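# Slide the tape roll onto the rod

## Task

Get the roll of tape threaded over the rod so that it stays there on its own; it is not done if only the robot's grip or contact keeps it in place. When left alone at the end, nothing the robot is touching may drop by more than roughly a fingernail's width, and no motor of either hand may show moving in hand_stopped_by. Knocking or placing anything off the table fails the task.

## Robot and tools

ROBOT. A humanoid upper body on a stand beyond the table's -x edge, facing about +x, with two arms: left_arm (the robot's left, toward +y) and right_arm (toward -y). Each ends in a five-finger hand; the left hand mirrors the right. Do not let the arms, hands, wrists or brackets collide or press on each other hard; a hard press stops the run.

WORLD FRAME (used in results). z = 0 is the table top, +z up, +x across the table away from the robot; the table's near edge is at x = 0.18 m. Shoulders sit about 0.28 m above the pelvis (pelvis 0.01 to 0.14 m above the table), 0.06 m toward +x and 0.10 m to each side. A hand point reaches at most 0.62 m from its shoulder. Reported positions can be off, more at long reach; the body may be slightly turned or tilted.

HAND POINT. A point 0.05 m in front of the palm, where index pad and thumb tip meet in a pinch. Its own axes: +z along the straight fingers, +y out of the palm, +x across the palm toward the little finger on the right hand but toward the thumb on the left hand. Straight fingers extend 0.06 to 0.07 m past it. A wrist bracket on the little-finger side sticks 0.03 m further out along +y and 0.11 m across the palm; it can strike things.

A ROW. Exactly 28 numbers, each in [-1, 1], always for both arms: first left_arm/dx, dy, dz, rx, ry, rz, then left_gripper/little, ring, middle, index, thumb_bend, thumb_turn, force_limit, speed, then the same 14 for right_arm/ and right_gripper/. dx..rz are an offset, not a pose: they set the target relative to that hand point's measured pose when the action began, expressed in the hand point's own axes; 1.0 equals 0.6 m or 180 degrees, and rx, ry, rz form a single rotation vector. Each row in an action is measured from that same starting pose. Per step the command is clipped to 70 mm and 16 degrees from the measured pose, so large offsets take several actions. Finger numbers are absolute targets: +1 straight/open, -1 curled fully. thumb_bend +1 straight, -1 bent; thumb_turn +1 beside the palm, -1 in front of it. A pinch is near index -0.22, thumb_bend -0.75, thumb_turn -0.57. force_limit maps -1..+1 linearly to about 0..10 N at the fingertip (0..15 N for the two thumb motors) and only stops closing. speed maps -1..+1 to near zero..full (full travel 0.6 s). Zeros do not mean 'keep the hand': to keep it, resend its last eight numbers, or its hand_measured plus hand_force_limit and hand_speed.

GRASPING. With the thumb turned in front of the palm, the hand wraps objects 0.035 to 0.08 m across, lying across the palm on the wrist side of the hand point; turn the thumb before arriving. A motor moves only when its target changes by 0.01 or more, then locks on arrival or at force_limit. For a soft grip close at speed -0.9 or slower. To squeeze harder raise force_limit and send a further-closed target; to loosen send a more open target than hand_measured. A lost grip shows only as hand_load_n near zero.

TOOLS.
execute_actions(actions): list of actions; each is up to 15 rows, one per 1/30 s step; a short table repeats its last row to fill 15 steps. An empty list just returns state and images.
move(target, speed, blocking): target is one 28-number row whose offsets are from the pose in the last result that showed one; each hand point travels a straight path there. speed is in m/s, 0.002 to 0.5 (default 0.25); turning up to twice that in rad/s. Duration 0.5 to 10 s. blocking=false returns after 0.5 s while motion continues; use wait(0) to check, and no rows or moves are accepted until it ends. Faster contact hits harder; aiming far past a contact presses harder.
wait(seconds): 0 to 10, holds last commands.
stop(): brakes a running move.
zoom_image(camera, region): camera is cam_high, cam_left_wrist or cam_right_wrist; region [x0, y0, x1, y1] in pixels, at most 504 by 504.
show_instructions(): shows the reference pages.
finished_scene(scene): ends the current scene; pass its number. Irreversible; do it only once the tape stays on the rod unaided.

RESULTS. The state line gives each hand point's position (m) and quaternion wxyz in the world frame. 'Hand target' lines show where each arm is now driven. 'pose unreachable' means a clearance check altered that arm's command. The move line reports an ending (done, off_target, moving, held, fault) and limits (paced = clipped pose, held = steps blocked, after which the arm may rush). hand_measured, hand_stopped_by (moving, target, force, stalled, fault) and hand_load_n list six values in motor order; load is positive when pushed open. Joint torques are noisy whole drive outputs. Cameras: cam_high 896x504, cam_left_wrist and cam_right_wrist 616x616 fisheye.

AVOID. Contact torque reaching a joint limit (23.5 N m, wrist pitch and yaw 4.7 N m, held weight included) freezes that arm for 10 s. Long heavy holding heats motors: MOTOR HOT warns from 90 °C, and 120 °C drops the arm. Avoid drops, slips, slams, hard pushes and knocking objects off the table; loose objects may get brief outside nudges. At the end, let the hands be at rest and not propping the roll.

Each tool is called after "Call:" by a JSON object that holds its "op" and its "data", one argument or row to a line.

Reference images:

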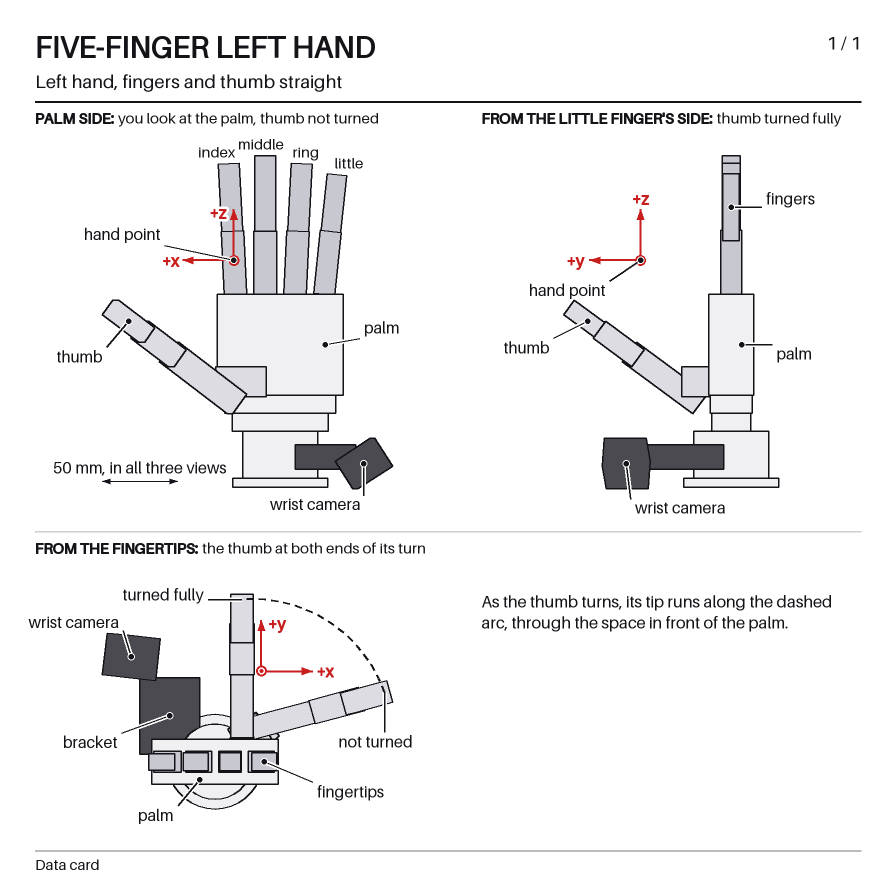

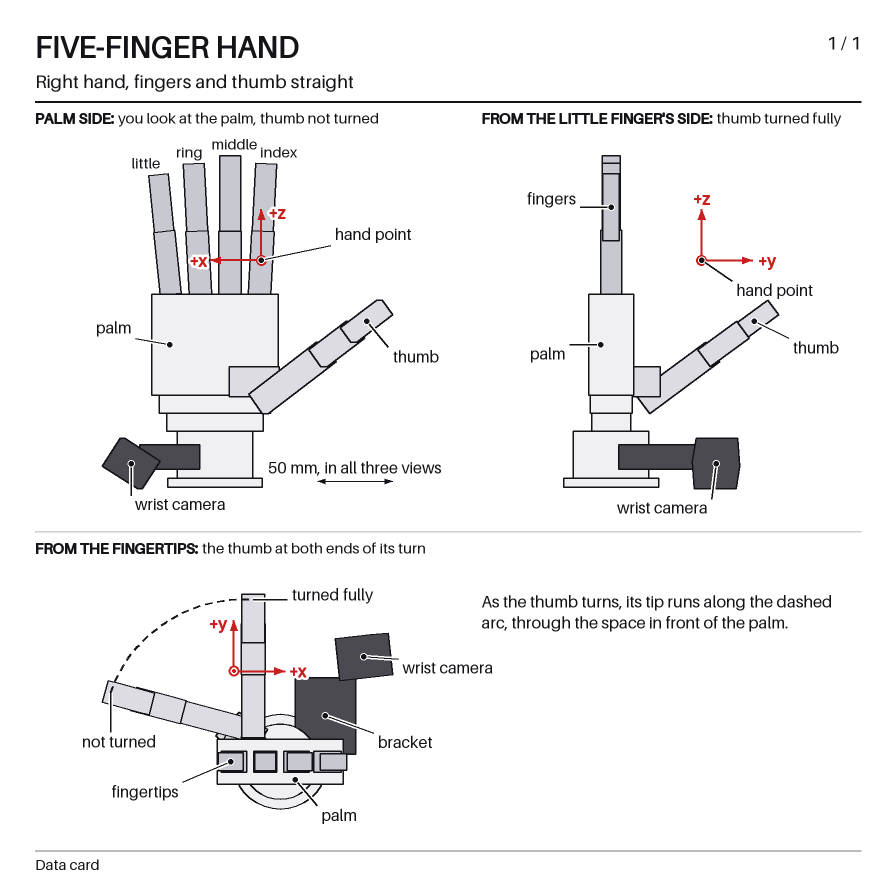

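## Session

Call:
{"op": "execute_actions", "data": {
  "actions": []
}}

Scene clock: 0.00 s.
left_arm: end_effector_position=(+0.1400, +0.1380, +0.4788) hand_measured=(+1.000, +1.000, +1.000, +1.000, +1.000, +1.000) hand_load_n=(+0.0, +0.0, +0.0, +0.0, +0.0, +0.0) hand_stopped_by=(target, target, target, target, target, target) hand_force_limit=0.00 hand_speed=-0.80 end_effector_quat_wxyz=(+0.103, +0.036, -0.134, +0.985) | right_arm: end_effector_position=(+0.1844, -0.1153, +0.4572) hand_measured=(+1.000, +1.000, +1.000, +1.000, +1.000, +1.000) hand_load_n=(+0.0, +0.0, +0.0, +0.0, +0.0, +0.0) hand_stopped_by=(target, target, target, target, target, target) hand_force_limit=0.00 hand_speed=-0.80 end_effector_quat_wxyz=(+0.981, -0.138, +0.110, +0.076)
Joint positions: left_arm=[-0.211  0.465  0.256 -0.542 -0.739 -0.883 -0.429] | right_arm=[-0.128 -0.465 -0.203 -0.459  0.546 -0.928  0.292]
Joint velocities: left_arm=[-0.011 -0.003  0.012  0.     0.005  0.     0.   ] | right_arm=[0.002 0.002 0.006 0.012 0.008 0.    0.   ]
Joint torques (N m, as the arm reports them, + toward a larger angle): no reading
Motor temperatures (°C, as the motors report them): left_arm=[34 42 36 39 38 25 24] | right_arm=[34 30 34 38 44 25 28]
Hand target (left_arm): +0.140, +0.138, +0.479; +0.103, +0.036, -0.134, +0.985
Hand target (right_arm): +0.184, -0.115, +0.457; +0.981, -0.138, +0.110, +0.076

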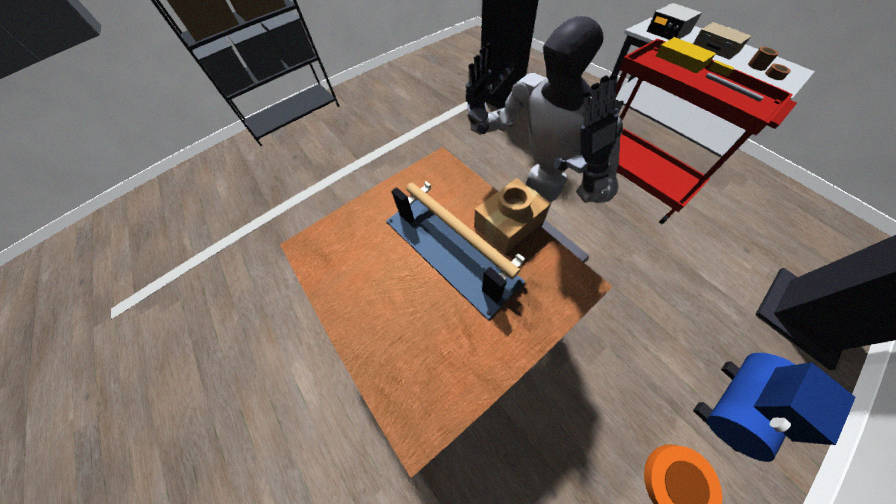

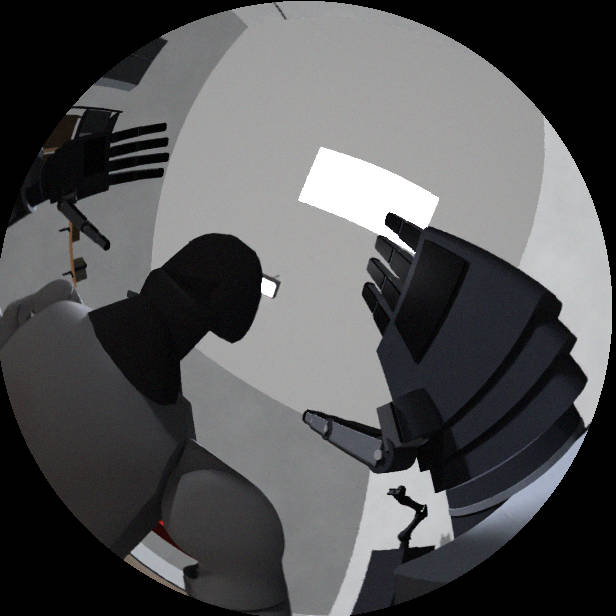

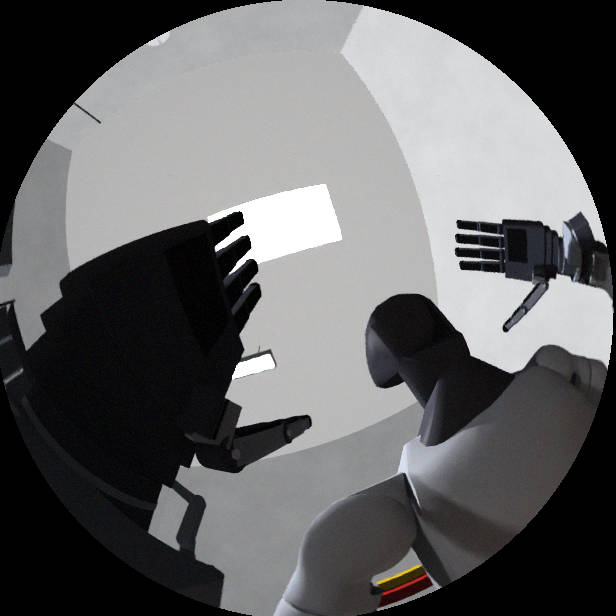

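Call:
{"op": "zoom_image", "data": {
  "camera": "cam_high",
  "region": [360, 130, 620, 330]
}}

Region (360, 130, 620, 330) of cam_high's 896x504 image, scaled by 1.938, with more detail than that image has; it fills the top 388 rows of this view, and the rest is white.

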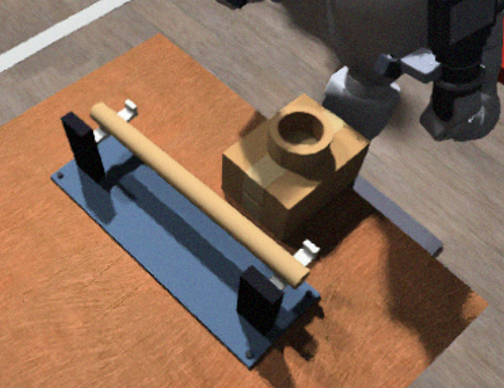

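Call:
{"op": "move", "data": {
  "target": [0,0,0,0.118,-0.472,-0.015,1,1,1,1,1,-1,0,0.5, 0,0,0,-0.245,0.404,-0.383,1,1,1,1,1,-1,0,0.5]
}}

Scene clock: 22.13 s.
left_arm: end_effector_position=(+0.1416, +0.1358, +0.4803) hand_measured=(+1.000, +1.000, +1.000, +1.000, +1.000, -1.000) hand_load_n=(+0.0, +0.0, +0.0, +0.0, +0.0, +0.0) hand_stopped_by=(target, target, target, target, target, target) hand_force_limit=0.00 hand_speed=0.50 end_effector_quat_wxyz=(+0.150, +0.435, -0.173, +0.871) | right_arm: end_effector_position=(+0.1884, -0.1177, +0.4535) hand_measured=(+1.000, +1.000, +1.000, +1.000, +1.000, -1.000) hand_load_n=(+0.0, +0.0, +0.0, +0.0, +0.0, +0.0) hand_stopped_by=(target, target, target, target, target, target) hand_force_limit=0.00 hand_speed=0.50 end_effector_quat_wxyz=(+0.811, -0.357, +0.235, -0.399)
Joint positions: left_arm=[ 0.48   0.439  1.314 -1.044 -1.569  0.17  -0.576] | right_arm=[ 0.473 -0.455 -1.324 -1.061  0.417 -0.395  0.25 ]
Joint velocities: left_arm=[ 0.    -0.006 -0.003 -0.008  0.     0.009  0.   ] | right_arm=[ 0.002  0.008 -0.02   0.003 -0.04  -0.015 -0.018]
Joint torques (N m, as the arm reports them, + toward a larger angle): left_arm=[ 0.73  2.21  0.73 -0.46 -0.77 -1.03  0.19] | right_arm=[ 2.98 -2.56 -1.05 -0.1   0.47 -0.06 -0.98]
Motor temperatures (°C, as the motors report them): left_arm=[35 43 37 40 38 25 24] | right_arm=[35 32 35 39 44 25 28]
Hand target (left_arm): +0.141, +0.134, +0.480; +0.153, +0.435, -0.176, +0.870
Hand target (right_arm): +0.188, -0.117, +0.453; +0.809, -0.358, +0.234, -0.403
Off the commanded pose (left_arm): 0.003 m, 45 deg; orientation clipped at the last step of the last action.
Off the commanded pose (right_arm): 0.006 m, 51 deg; orientation clipped at the last step of the last action.
joint sent to its limit (left arm) — the command would take joint 1 (shoulder pitch) past its upper limit, joint 3 (shoulder yaw) past its upper limit and joint 4 (elbow) past its lower limit, so those joints were sent only as far as their limits.
joint sent to its limit (right arm) — the command would take joint 1 (shoulder pitch) past its upper limit, joint 3 (shoulder yaw) past its lower limit and joint 4 (elbow) past its lower limit, so those joints were sent only as far as their limits.
move: off_target (left_arm, right_arm); limits=paced
camera_calibration (this result's frames):
cam_left_wrist: T_world_to_cam=[[0.497559, 0.864173, 0.0750957, -0.217833], [-0.80789, 0.430146, 0.402851, -0.131868], [0.315831, -0.261111, 0.91218, -0.321954], [0, 0, 0, 1]] pos_world=[0.103533, 0.160902, 0.363162]
cam_right_wrist: T_world_to_cam=[[0.460644, 0.530624, -0.711509, 0.308859], [-0.858576, 0.469654, -0.205602, 0.315454], [0.225066, 0.705594, 0.671925, -0.132054], [0, 0, 0, 1]] pos_world=[0.158288, -0.218866, 0.373345]

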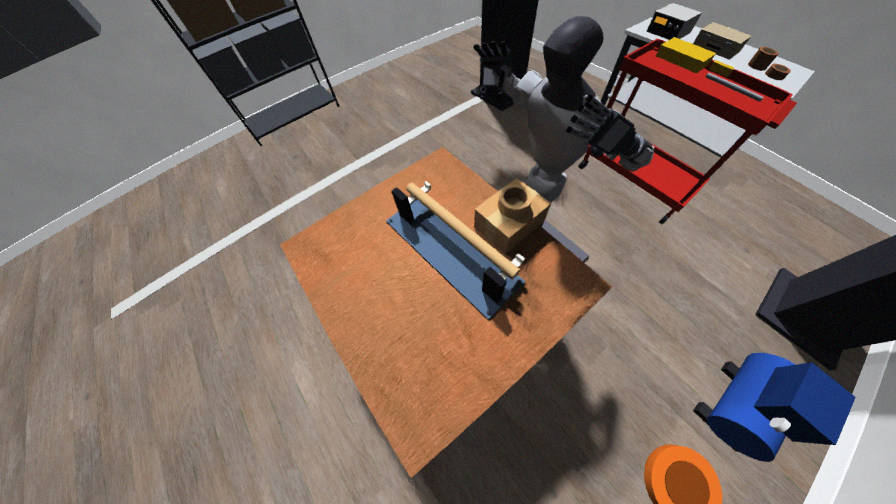

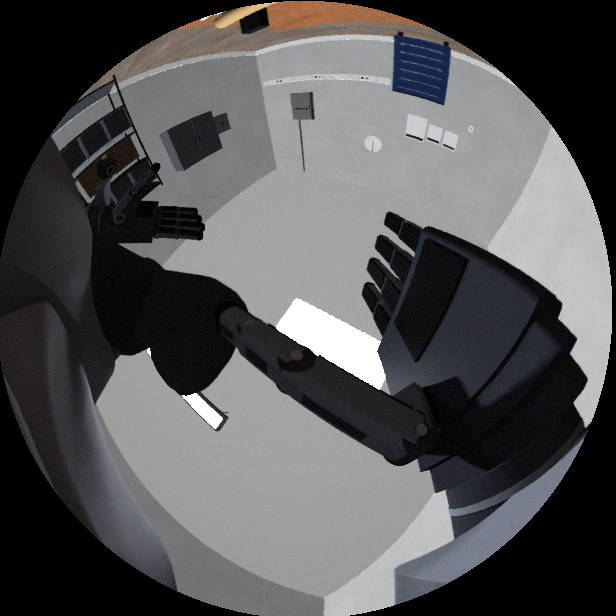

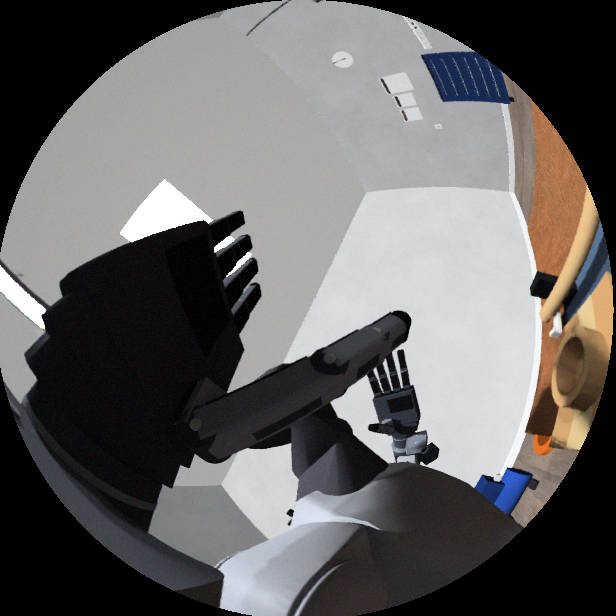

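Call:
{"op": "move", "data": {
  "target": [-0.383,-0.152,-0.028,0.149,-0.201,-0.01,1,1,1,1,1,-1,0,0.5, 0.293,0.293,-0.058,-0.204,0.176,-0.096,1,1,1,1,1,-1,0,0.5]
}}

Scene clock: 33.93 s.
left_arm: end_effector_position=(+0.2985, +0.1995, +0.2996) hand_measured=(+1.000, +1.000, +1.000, +1.000, +1.000, -1.000) hand_load_n=(+0.0, +0.0, +0.0, +0.0, +0.0, +0.0) hand_stopped_by=(target, target, target, target, target, target) hand_force_limit=0.00 hand_speed=0.50 end_effector_quat_wxyz=(-0.001, +0.705, -0.002, +0.709) | right_arm: end_effector_position=(+0.3506, -0.1962, +0.2880) hand_measured=(+1.000, +1.000, +1.000, +1.000, +1.000, -1.000) hand_load_n=(+0.0, +0.0, +0.0, +0.0, +0.0, +0.0) hand_stopped_by=(target, target, target, target, target, target) hand_force_limit=0.00 hand_speed=0.50 end_effector_quat_wxyz=(+0.514, -0.488, +0.502, -0.496)
Joint positions: left_arm=[ 0.286  0.287  0.682 -0.91  -0.646  0.565 -0.268] | right_arm=[ 0.181 -0.954 -0.42  -0.983 -0.617  0.584  0.472]
Joint velocities: left_arm=[-0.003  0.009  0.003  0.002  0.003  0.     0.003] | right_arm=[-0.005 -0.017  0.018 -0.008  0.     0.019  0.   ]
Joint torques (N m, as the arm reports them, + toward a larger angle): left_arm=[-0.38  2.2   0.4  -1.57  0.07 -1.37  0.24] | right_arm=[-1.59 -3.52 -2.18 -0.91 -0.44  0.28 -0.83]
Motor temperatures (°C, as the motors report them): left_arm=[35 44 37 40 38 26 24] | right_arm=[35 32 35 38 44 25 29]
Hand target (left_arm): +0.299, +0.200, +0.298; -0.003, +0.706, -0.002, +0.708
Hand target (right_arm): +0.351, -0.196, +0.289; +0.514, -0.489, +0.500, -0.497
Off the commanded pose (left_arm): 0.002 m, 0 deg.
Off the commanded pose (right_arm): 0.009 m, 2 deg.
move: off_target (right_arm)
camera_calibration (this result's frames):
cam_left_wrist: T_world_to_cam=[[0.0214918, 0.991916, -0.12506, -0.160745], [-0.53416, 0.117131, 0.837229, -0.109049], [0.84511, 0.0488087, 0.53236, -0.29607], [0, 0, 0, 1]] pos_world=[0.195417, 0.18667, 0.228812]
cam_right_wrist: T_world_to_cam=[[0.0835509, 0.133705, -0.987493, 0.291865], [-0.524339, 0.848584, 0.0705331, 0.335167], [0.847401, 0.511888, 0.141007, -0.105232], [0, 0, 0, 1]] pos_world=[0.240529, -0.269575, 0.279413]

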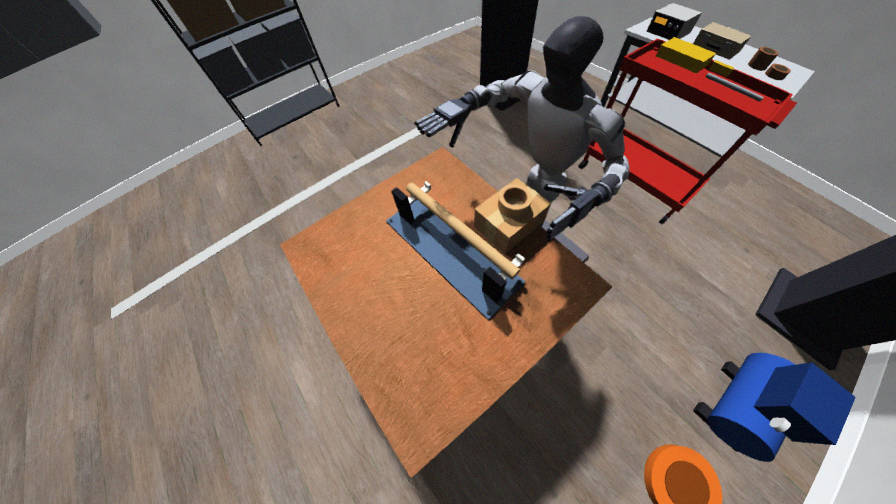

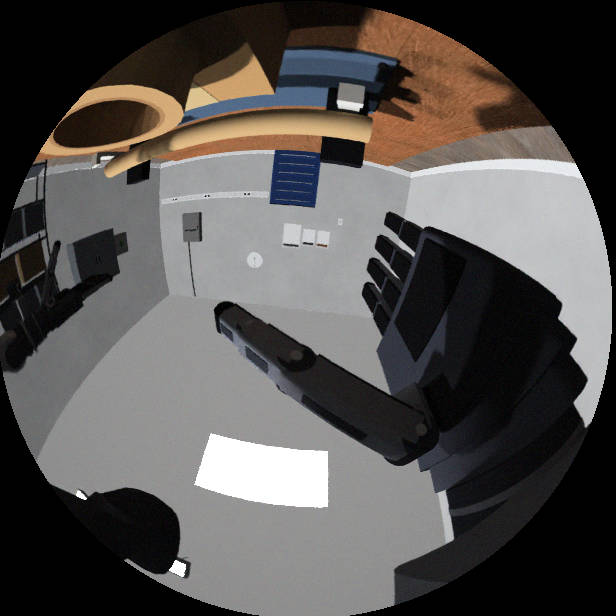

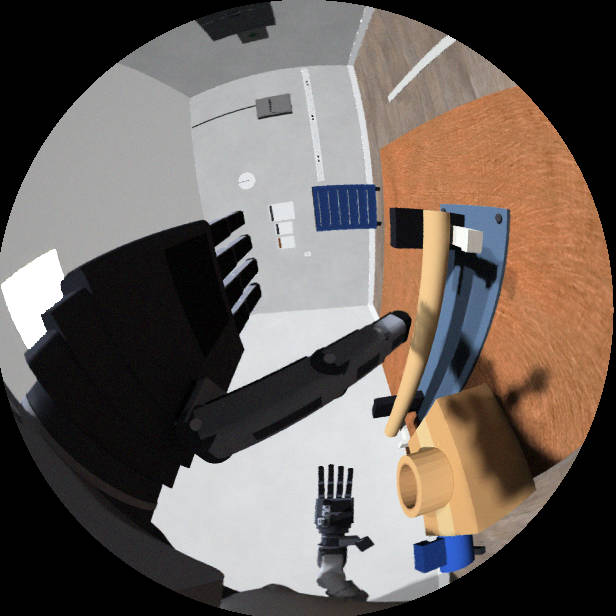

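Call:
{"op": "move", "data": {
  "target": [-0.13,0.07,-0.07,0,0,0,1,1,1,1,1,-1,0,0.5, 0,0,0,0,0,0,1,1,1,1,1,-1,0,0.5]
}}

Scene clock: 54.83 s.
left_arm: end_effector_position=(+0.2558, +0.1630, +0.2206) hand_measured=(+1.000, +1.000, +1.000, +1.000, +1.000, -1.000) hand_load_n=(+0.0, +0.0, +0.0, +0.0, +0.0, +0.0) hand_stopped_by=(target, target, target, target, target, target) hand_force_limit=0.00 hand_speed=0.50 end_effector_quat_wxyz=(+0.026, +0.688, -0.046, +0.723) | right_arm: end_effector_position=(+0.3506, -0.1962, +0.2880) hand_measured=(+1.000, +1.000, +1.000, +1.000, +1.000, -1.000) hand_load_n=(+0.0, +0.0, +0.0, +0.0, +0.0, +0.0) hand_stopped_by=(target, target, target, target, target, target) hand_force_limit=0.00 hand_speed=0.50 end_effector_quat_wxyz=(+0.514, -0.488, +0.502, -0.496)
Joint positions: left_arm=[ 0.481 -0.026  0.424 -0.506 -0.298 -0.167 -0.641] | right_arm=[ 0.181 -0.954 -0.42  -0.983 -0.617  0.585  0.472]
Joint velocities: left_arm=[-0.011  0.009  0.005  0.028 -0.002 -0.042  0.012] | right_arm=[ 0.    -0.006  0.018 -0.002  0.     0.     0.   ]
Joint torques (N m, as the arm reports them, + toward a larger angle): left_arm=[ 0.34  1.01 -0.08 -1.98 -0.87 -1.45  0.26] | right_arm=[-1.29 -3.47 -2.38 -0.28 -0.26  0.13 -0.97]
Motor temperatures (°C, as the motors report them): left_arm=[34 44 37 41 38 28 24] | right_arm=[35 34 35 39 45 25 29]
Hand target (left_arm): +0.256, +0.164, +0.221; +0.027, +0.687, -0.042, +0.725
Hand target (right_arm): +0.351, -0.196, +0.288; +0.514, -0.488, +0.502, -0.496
Off the commanded pose (left_arm): 0.005 m, 6 deg.
Off the commanded pose (right_arm): 0.000 m, 0 deg.
joint sent to its limit (left arm) — the command would take joint 1 (shoulder pitch) past its upper limit and joint 2 (shoulder roll) past its lower limit, so those joints were sent only as far as their limits.
move: off_target (left_arm)
camera_calibration (this result's frames):
cam_left_wrist: T_world_to_cam=[[0.126186, 0.987008, -0.0994564, -0.165218], [-0.556426, 0.153423, 0.81661, -0.0571473], [0.821259, -0.0477042, 0.568557, -0.202256], [0, 0, 0, 1]] pos_world=[0.155155, 0.162191, 0.145229]
cam_right_wrist: T_world_to_cam=[[0.0833894, 0.133595, -0.987521, 0.291898], [-0.524174, 0.848684, 0.0705494, 0.335131], [0.847518, 0.51175, 0.140798, -0.105239], [0, 0, 0, 1]] pos_world=[0.240518, -0.26956, 0.27943]

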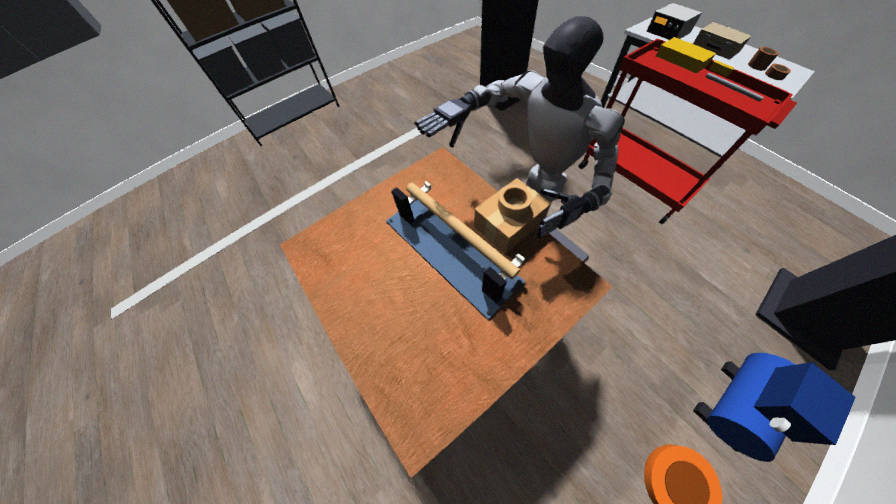

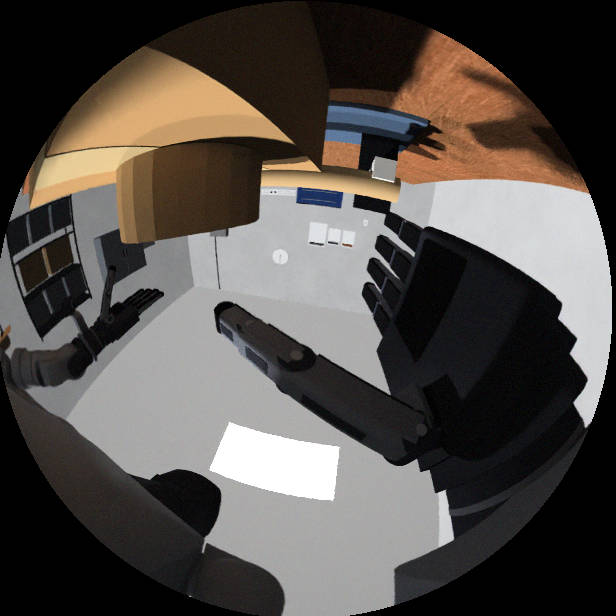

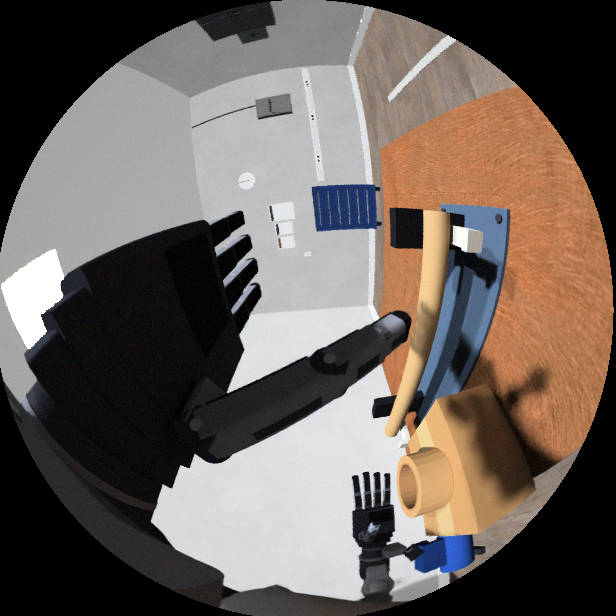

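Call:
{"op": "move", "data": {
  "target": [0.13,0.17,0.07,-0.376,-0.404,0.346,1,1,1,1,1,-1,0,0.5, 0,0,0,0,0,0,1,1,1,1,1,-1,0,0.5]
}}

Scene clock: 75.70 s.
left_arm: end_effector_position=(+0.2775, +0.0349, +0.2906) hand_measured=(+1.000, +1.000, +1.000, +1.000, +1.000, -1.000) hand_load_n=(+0.0, +0.0, +0.0, +0.0, +0.0, +0.0) hand_stopped_by=(target, target, target, target, target, target) hand_force_limit=0.00 hand_speed=0.50 end_effector_quat_wxyz=(+0.086, +0.670, -0.701, +0.227) | right_arm: end_effector_position=(+0.3506, -0.1962, +0.2880) hand_measured=(+1.000, +1.000, +1.000, +1.000, +1.000, -1.000) hand_load_n=(+0.0, +0.0, +0.0, +0.0, +0.0, +0.0) hand_stopped_by=(target, target, target, target, target, target) hand_force_limit=0.00 hand_speed=0.50 end_effector_quat_wxyz=(+0.514, -0.488, +0.502, -0.496)
Joint positions: left_arm=[-1.616  0.97  -0.735 -0.17  -0.145  1.071 -1.593] | right_arm=[ 0.181 -0.954 -0.42  -0.983 -0.617  0.585  0.472]
Joint velocities: left_arm=[ 0.005  0.     0.006  0.006  0.    -0.019  0.   ] | right_arm=[-0.002  0.    -0.003 -0.006 -0.011  0.     0.   ]
Joint torques (N m, as the arm reports them, + toward a larger angle): left_arm=[-4.04  1.55  2.03  0.1   0.14 -0.39  0.16] | right_arm=[-1.27 -3.09 -2.56 -0.75 -0.52  0.21 -0.93]
Motor temperatures (°C, as the motors report them): left_arm=[35 43 37 41 38 28 24] | right_arm=[35 35 36 39 45 25 30]
Hand target (left_arm): +0.276, +0.034, +0.292; +0.090, +0.668, -0.703, +0.227
Hand target (right_arm): +0.351, -0.196, +0.288; +0.514, -0.488, +0.502, -0.496
Off the commanded pose (left_arm): 0.022 m, 28 deg; orientation clipped at the last step of the last action.
Off the commanded pose (right_arm): 0.000 m, 0 deg.
joint sent to its limit (left arm) — the command would take joint 1 (shoulder pitch) past its lower limit and joint 7 (wrist yaw) past its lower limit, so those joints were sent only as far as their limits.
move: off_target (left_arm); limits=paced
camera_calibration (this result's frames):
cam_left_wrist: T_world_to_cam=[[0.985553, 0.11068, 0.128197, -0.308542], [-0.0511192, -0.527232, 0.848182, -0.208212], [0.161467, -0.842482, -0.513958, 0.259383], [0, 0, 0, 1]] pos_world=[0.25156, 0.142899, 0.349468]
cam_right_wrist: T_world_to_cam=[[0.0833894, 0.133595, -0.987521, 0.291898], [-0.524174, 0.848684, 0.0705494, 0.335131], [0.847518, 0.51175, 0.140798, -0.105239], [0, 0, 0, 1]] pos_world=[0.240518, -0.26956, 0.27943]

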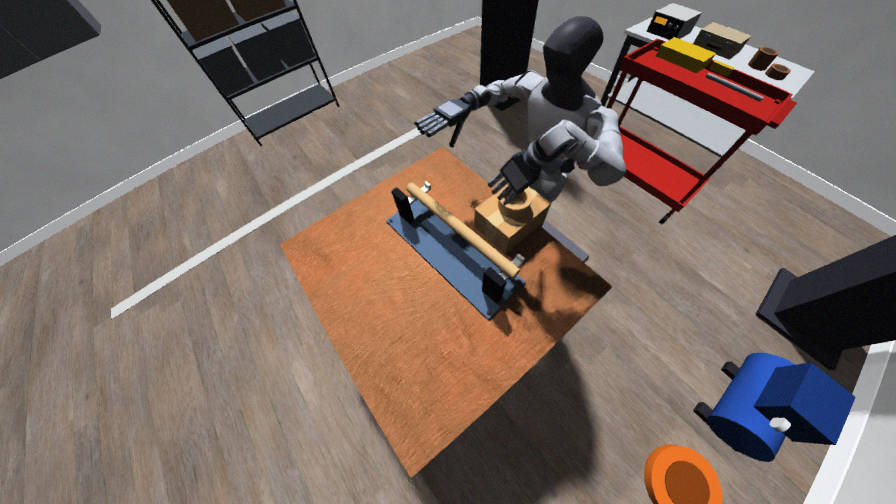

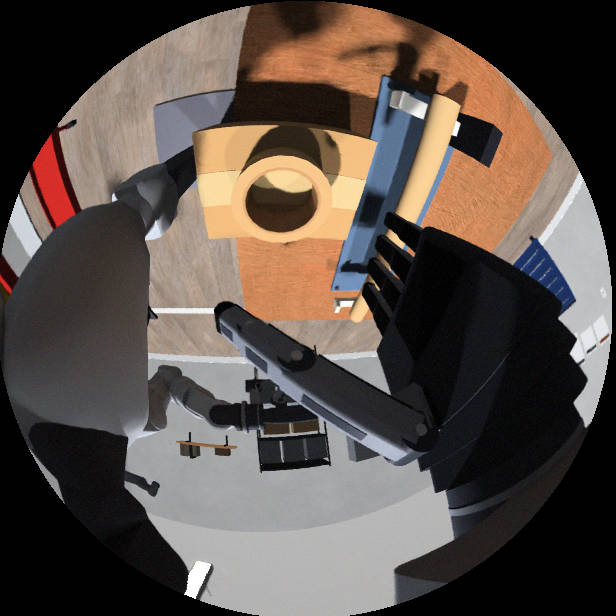

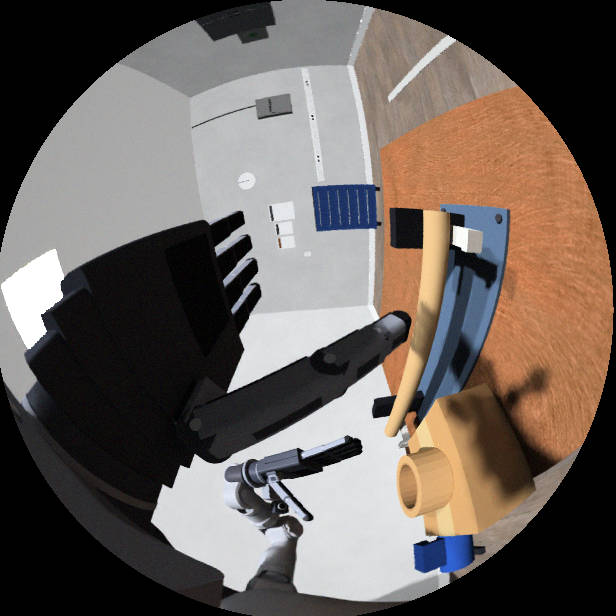

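Call:
{"op": "move", "data": {
  "target": [-0.115,0.003,0.13,0,0,0,1,1,1,0.5,-0.3,-0.8,0,0.5, 0,0,0,0,0,0,1,1,1,1,1,-1,0,0.5],
  "speed": 0.1
}}

Call:
{"op": "zoom_image", "data": {
  "camera": "cam_high",
  "region": [420, 100, 640, 280]
}}

Scene clock: 85.47 s.
left_arm: end_effector_position=(+0.2949, +0.0634, +0.1942) hand_measured=(+1.000, +1.000, +1.000, +0.500, -0.300, -0.800) hand_load_n=(+0.0, +0.0, +0.0, +0.0, +0.0, +0.0) hand_stopped_by=(target, target, target, target, target, target) hand_force_limit=0.00 hand_speed=0.50 end_effector_quat_wxyz=(+0.092, +0.674, -0.695, +0.233) | right_arm: end_effector_position=(+0.3506, -0.1962, +0.2880) hand_measured=(+1.000, +1.000, +1.000, +1.000, +1.000, -1.000) hand_load_n=(+0.0, +0.0, +0.0, +0.0, +0.0, +0.0) hand_stopped_by=(target, target, target, target, target, target) hand_force_limit=0.00 hand_speed=0.50 end_effector_quat_wxyz=(+0.514, -0.488, +0.502, -0.496)
Joint positions: left_arm=[-1.191  0.993 -0.684 -0.129 -0.139  0.756 -1.326] | right_arm=[ 0.181 -0.954 -0.42  -0.983 -0.617  0.585  0.472]
Joint velocities: left_arm=[ 0.012 -0.008  0.003  0.002  0.008 -0.002  0.003] | right_arm=[ 0.008  0.009  0.     0.    -0.012  0.     0.   ]
Joint torques (N m, as the arm reports them, + toward a larger angle): left_arm=[-3.97  2.32  1.97 -0.43  0.44 -0.47  0.3 ] | right_arm=[-0.81 -3.43 -2.28 -0.83 -0.45  0.18 -1.01]
Motor temperatures (°C, as the motors report them): left_arm=[39 43 38 40 38 27 24] | right_arm=[35 35 36 39 45 25 30]
Hand target (left_arm): +0.296, +0.064, +0.194; +0.089, +0.673, -0.696, +0.234
Hand target (right_arm): +0.351, -0.196, +0.288; +0.514, -0.488, +0.502, -0.496
Off the commanded pose (left_arm): 0.002 m, 1 deg.
Off the commanded pose (right_arm): 0.000 m, 0 deg.
move: done
camera_calibration (this result's frames):
cam_left_wrist: T_world_to_cam=[[0.984553, 0.124063, 0.123545, -0.31613], [-0.0430449, -0.512454, 0.857635, -0.115713], [0.169712, -0.849706, -0.499197, 0.226252], [0, 0, 0, 1]] pos_world=[0.267868, 0.17217, 0.25124]
cam_right_wrist: T_world_to_cam=[[0.0833894, 0.133595, -0.987521, 0.291898], [-0.524174, 0.848684, 0.0705494, 0.335131], [0.847518, 0.51175, 0.140798, -0.105239], [0, 0, 0, 1]] pos_world=[0.240518, -0.26956, 0.27943]

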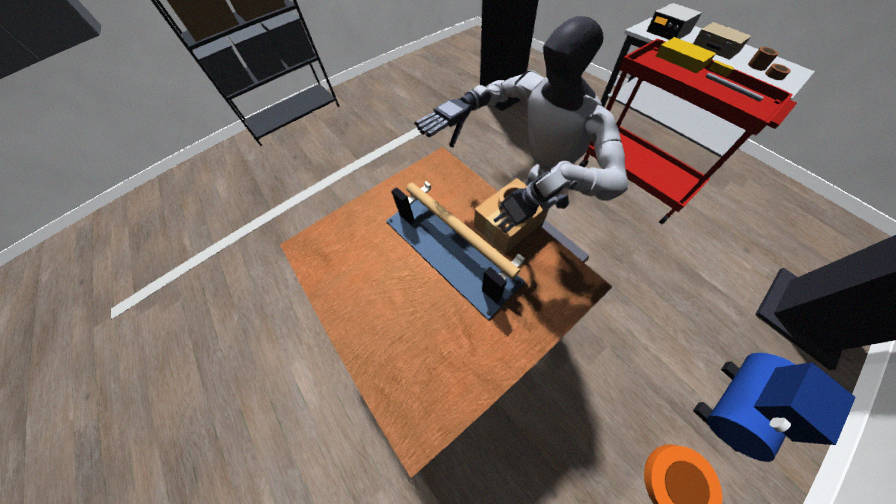

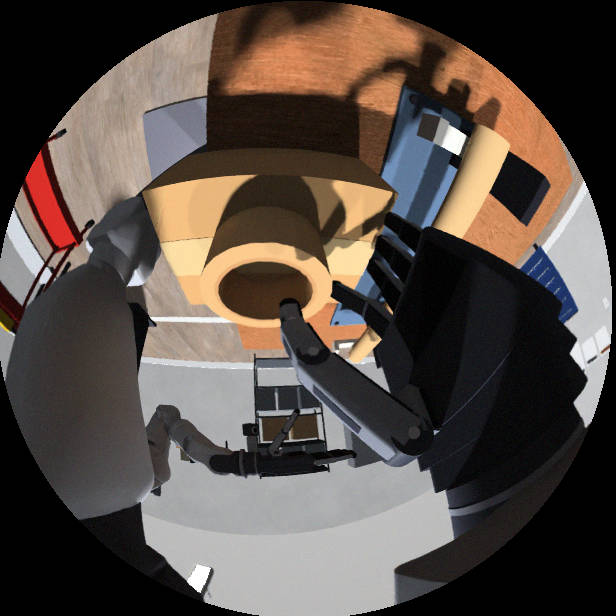

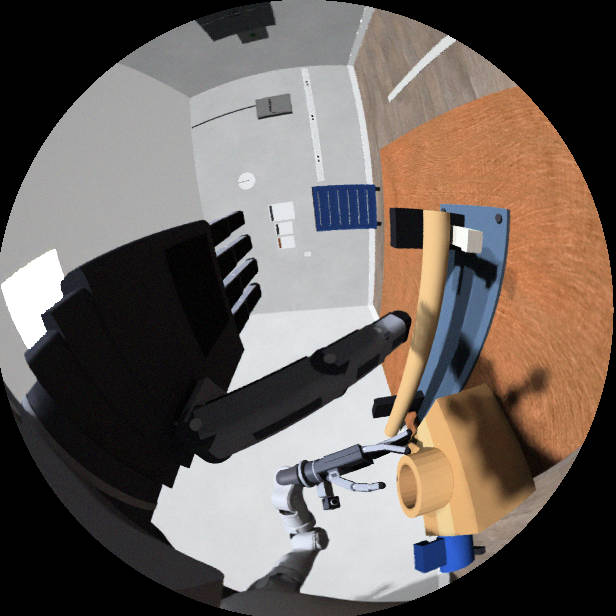

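Region (420, 100, 640, 280) of cam_high's 896x504 image, scaled by 2.291, with more detail than that image has; it fills the top 412 rows of this view, and the rest is white.

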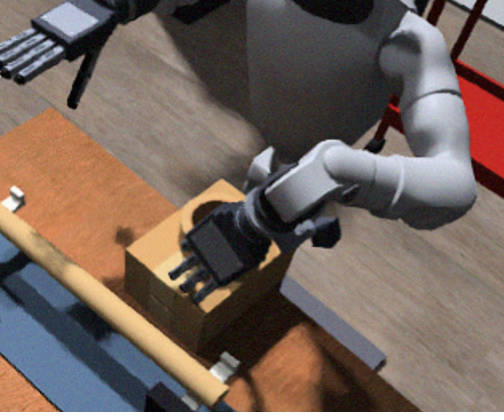

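Call:
{"op": "move", "data": {
  "target": [-0.02,0,0.065,0,0,0,1,1,1,0.5,-0.3,-0.8,0,0.5, 0,0,0,0,0,0,1,1,1,1,1,-1,0,0.5],
  "speed": 0.05
}}

Call:
{"op": "move", "data": {
  "target": [0,0,0,0,0,0,1,1,-0.2,-0.5,-0.95,-0.8,0.2,-0.5, 0,0,0,0,0,0,1,1,1,1,1,-1,0,0.5]
}}

Scene clock: 90.93 s.
left_arm: end_effector_position=(+0.3074, +0.0586, +0.1687) hand_measured=(+1.000, +1.000, +1.000, +0.500, -0.298, -0.800) hand_load_n=(+0.0, +0.0, +0.0, +0.0, +5.5, +1.0) hand_stopped_by=(target, target, target, target, target, target) hand_force_limit=0.00 hand_speed=0.50 end_effector_quat_wxyz=(+0.086, +0.671, -0.694, +0.247) | right_arm: end_effector_position=(+0.3506, -0.1962, +0.2880) hand_measured=(+1.000, +1.000, +1.000, +1.000, +1.000, -1.000) hand_load_n=(+0.0, +0.0, +0.0, +0.0, +0.0, +0.0) hand_stopped_by=(target, target, target, target, target, target) hand_force_limit=0.00 hand_speed=0.50 end_effector_quat_wxyz=(+0.514, -0.488, +0.502, -0.496)
Joint positions: left_arm=[-1.136  0.932 -0.707 -0.045 -0.109  0.662 -1.236] | right_arm=[ 0.181 -0.954 -0.42  -0.983 -0.617  0.585  0.472]
Joint velocities: left_arm=[ 0.005  0.    -0.005  0.    -0.008 -0.002  0.   ] | right_arm=[0.011 0.003 0.009 0.    0.012 0.    0.   ]
Joint torques (N m, as the arm reports them, + toward a larger angle): left_arm=[-2.51  1.09  0.36 -0.34  0.64 -0.37  0.68] | right_arm=[-1.13 -3.69 -2.16 -0.23  0.2   0.19 -0.94]
Motor temperatures (°C, as the motors report them): left_arm=[40 43 38 40 38 27 24] | right_arm=[35 35 36 39 45 25 30]
Hand target (left_arm): +0.303, +0.057, +0.155; +0.093, +0.675, -0.693, +0.234
Hand target (right_arm): +0.351, -0.196, +0.288; +0.514, -0.488, +0.502, -0.496
Off the commanded pose (left_arm): 0.015 m, 2 deg.
Off the commanded pose (right_arm): 0.000 m, 0 deg.
move: off_target (left_arm)
camera_calibration (this result's frames):
cam_left_wrist: T_world_to_cam=[[0.980432, 0.128681, 0.148976, -0.328022], [-0.06529, -0.50138, 0.86276, -0.0904345], [0.185715, -0.855604, -0.483168, 0.200012], [0, 0, 0, 1]] pos_world=[0.278553, 0.168, 0.22353]
cam_right_wrist: T_world_to_cam=[[0.0833894, 0.133595, -0.987521, 0.291898], [-0.524174, 0.848684, 0.0705495, 0.335131], [0.847519, 0.51175, 0.140798, -0.10524], [0, 0, 0, 1]] pos_world=[0.240518, -0.26956, 0.27943]

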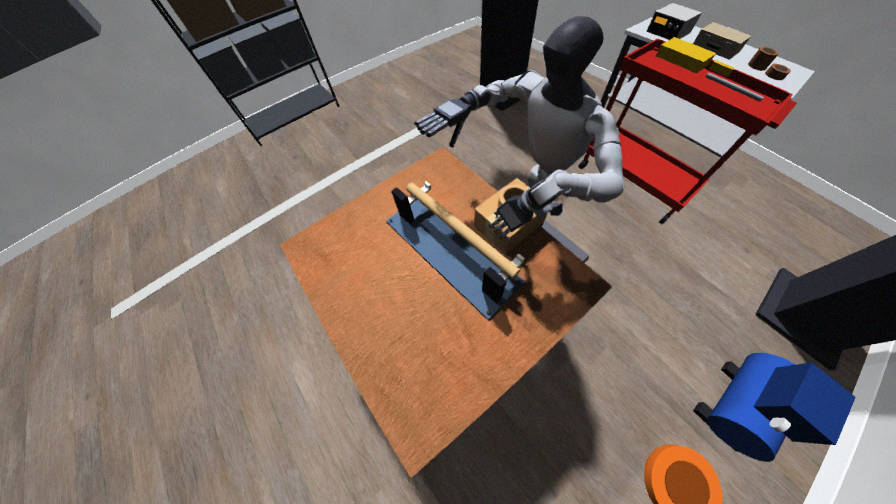

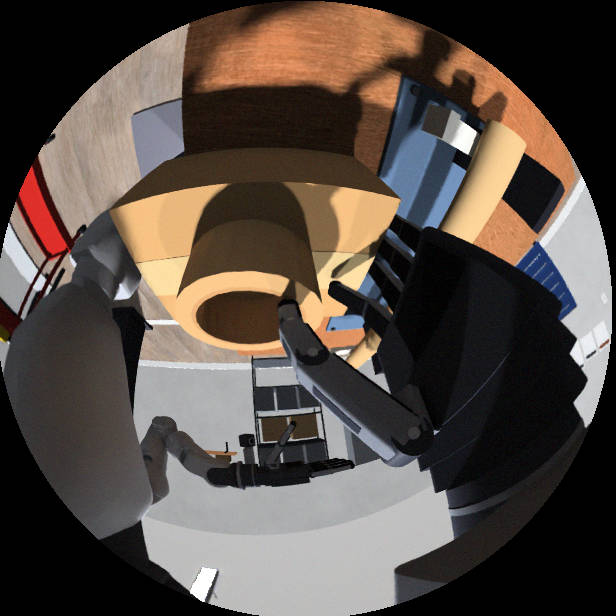

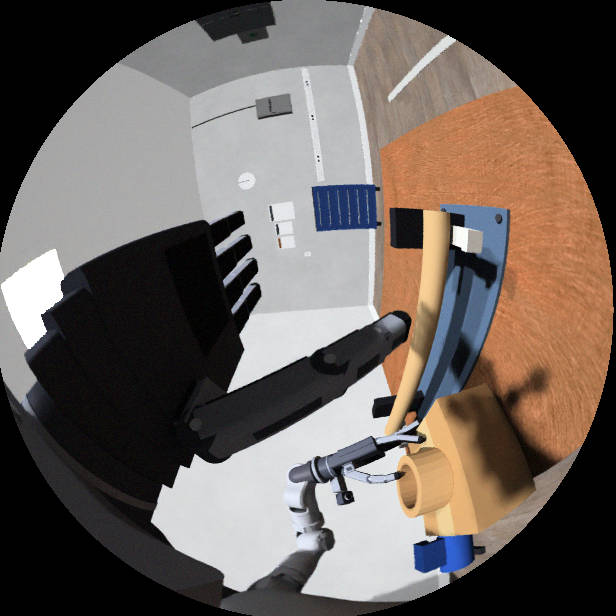

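Scene clock: 92.23 s.
left_arm: end_effector_position=(+0.3199, +0.0594, +0.1741) hand_measured=(+1.000, +1.000, +0.782, -0.244, -0.808, -0.800) hand_load_n=(+0.0, +0.0, +4.0, +10.0, +10.0, +0.0) hand_stopped_by=(target, target, force, force, force, target) hand_force_limit=0.20 hand_speed=-0.50 end_effector_quat_wxyz=(+0.064, +0.671, -0.689, +0.265) | right_arm: end_effector_position=(+0.3506, -0.1962, +0.2880) hand_measured=(+1.000, +1.000, +1.000, +1.000, +1.000, -1.000) hand_load_n=(+0.0, +0.0, +0.0, +0.0, +0.0, +0.0) hand_stopped_by=(target, target, target, target, target, target) hand_force_limit=0.00 hand_speed=0.50 end_effector_quat_wxyz=(+0.514, -0.488, +0.502, -0.496)
Joint positions: left_arm=[-1.152  0.935 -0.698 -0.041 -0.097  0.662 -1.206] | right_arm=[ 0.181 -0.954 -0.42  -0.983 -0.617  0.585  0.472]
Joint velocities: left_arm=[-0.011 -0.005  0.     0.005  0.011  0.     0.   ] | right_arm=[ 0.011 -0.012  0.008 -0.005  0.003  0.     0.   ]
Joint torques (N m, as the arm reports them, + toward a larger angle): left_arm=[-3.28  2.37  1.12 -0.86 -0.65 -0.43 -0.52] | right_arm=[-1.07 -3.84 -2.   -0.64 -0.26  0.08 -0.95]
Motor temperatures (°C, as the motors report them): left_arm=[40 43 38 40 38 27 25] | right_arm=[35 35 36 39 45 25 30]
Hand target (left_arm): +0.308, +0.059, +0.169; +0.086, +0.671, -0.694, +0.247
Hand target (right_arm): +0.351, -0.196, +0.288; +0.514, -0.488, +0.502, -0.496
Off the commanded pose (left_arm): 0.014 m, 3 deg.
Off the commanded pose (right_arm): 0.000 m, 0 deg.
move: off_target (left_arm)
camera_calibration (this result's frames):
cam_left_wrist: T_world_to_cam=[[0.967915, 0.1488, 0.202485, -0.347703], [-0.101849, -0.504339, 0.857478, -0.0811162], [0.229714, -0.850588, -0.473002, 0.184831], [0, 0, 0, 1]] pos_world=[0.285827, 0.168043, 0.227386]
cam_right_wrist: T_world_to_cam=[[0.083389, 0.133595, -0.987521, 0.291898], [-0.524174, 0.848684, 0.0705497, 0.33513], [0.847518, 0.51175, 0.140798, -0.105239], [0, 0, 0, 1]] pos_world=[0.240518, -0.269559, 0.27943]

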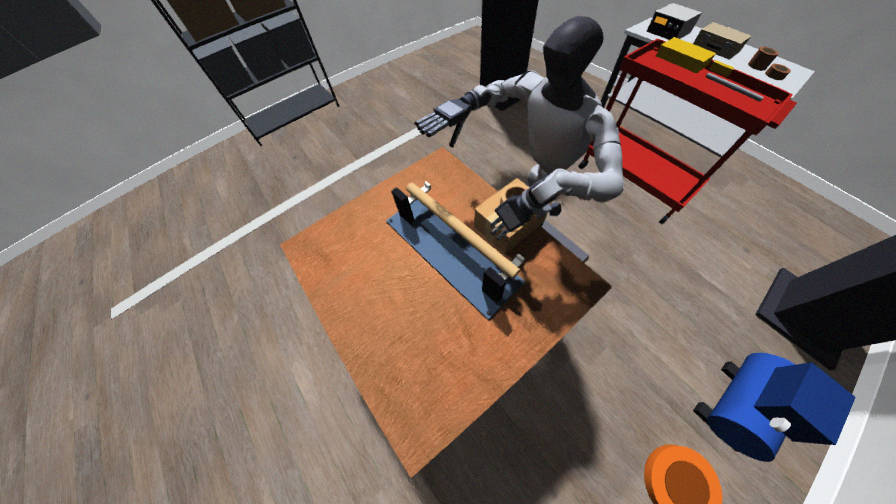

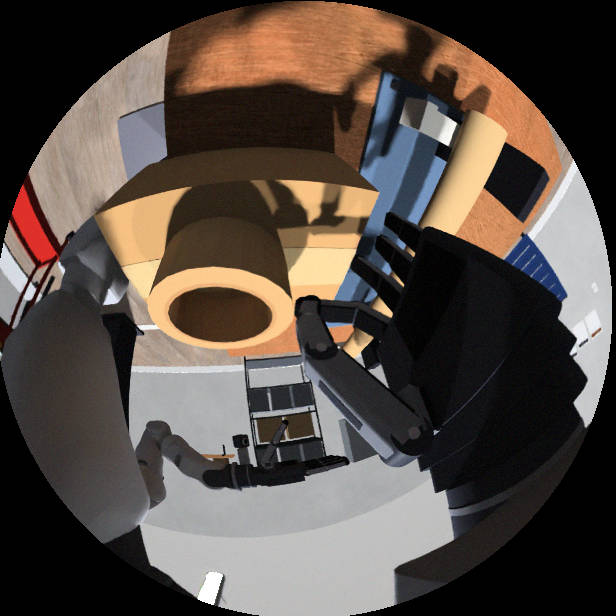

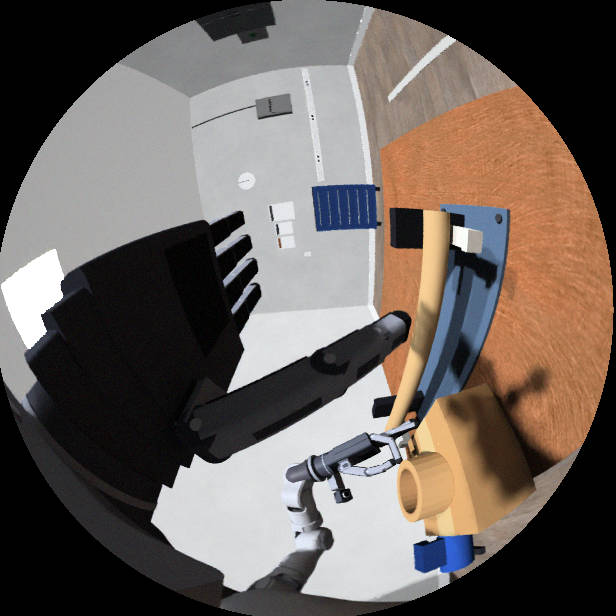

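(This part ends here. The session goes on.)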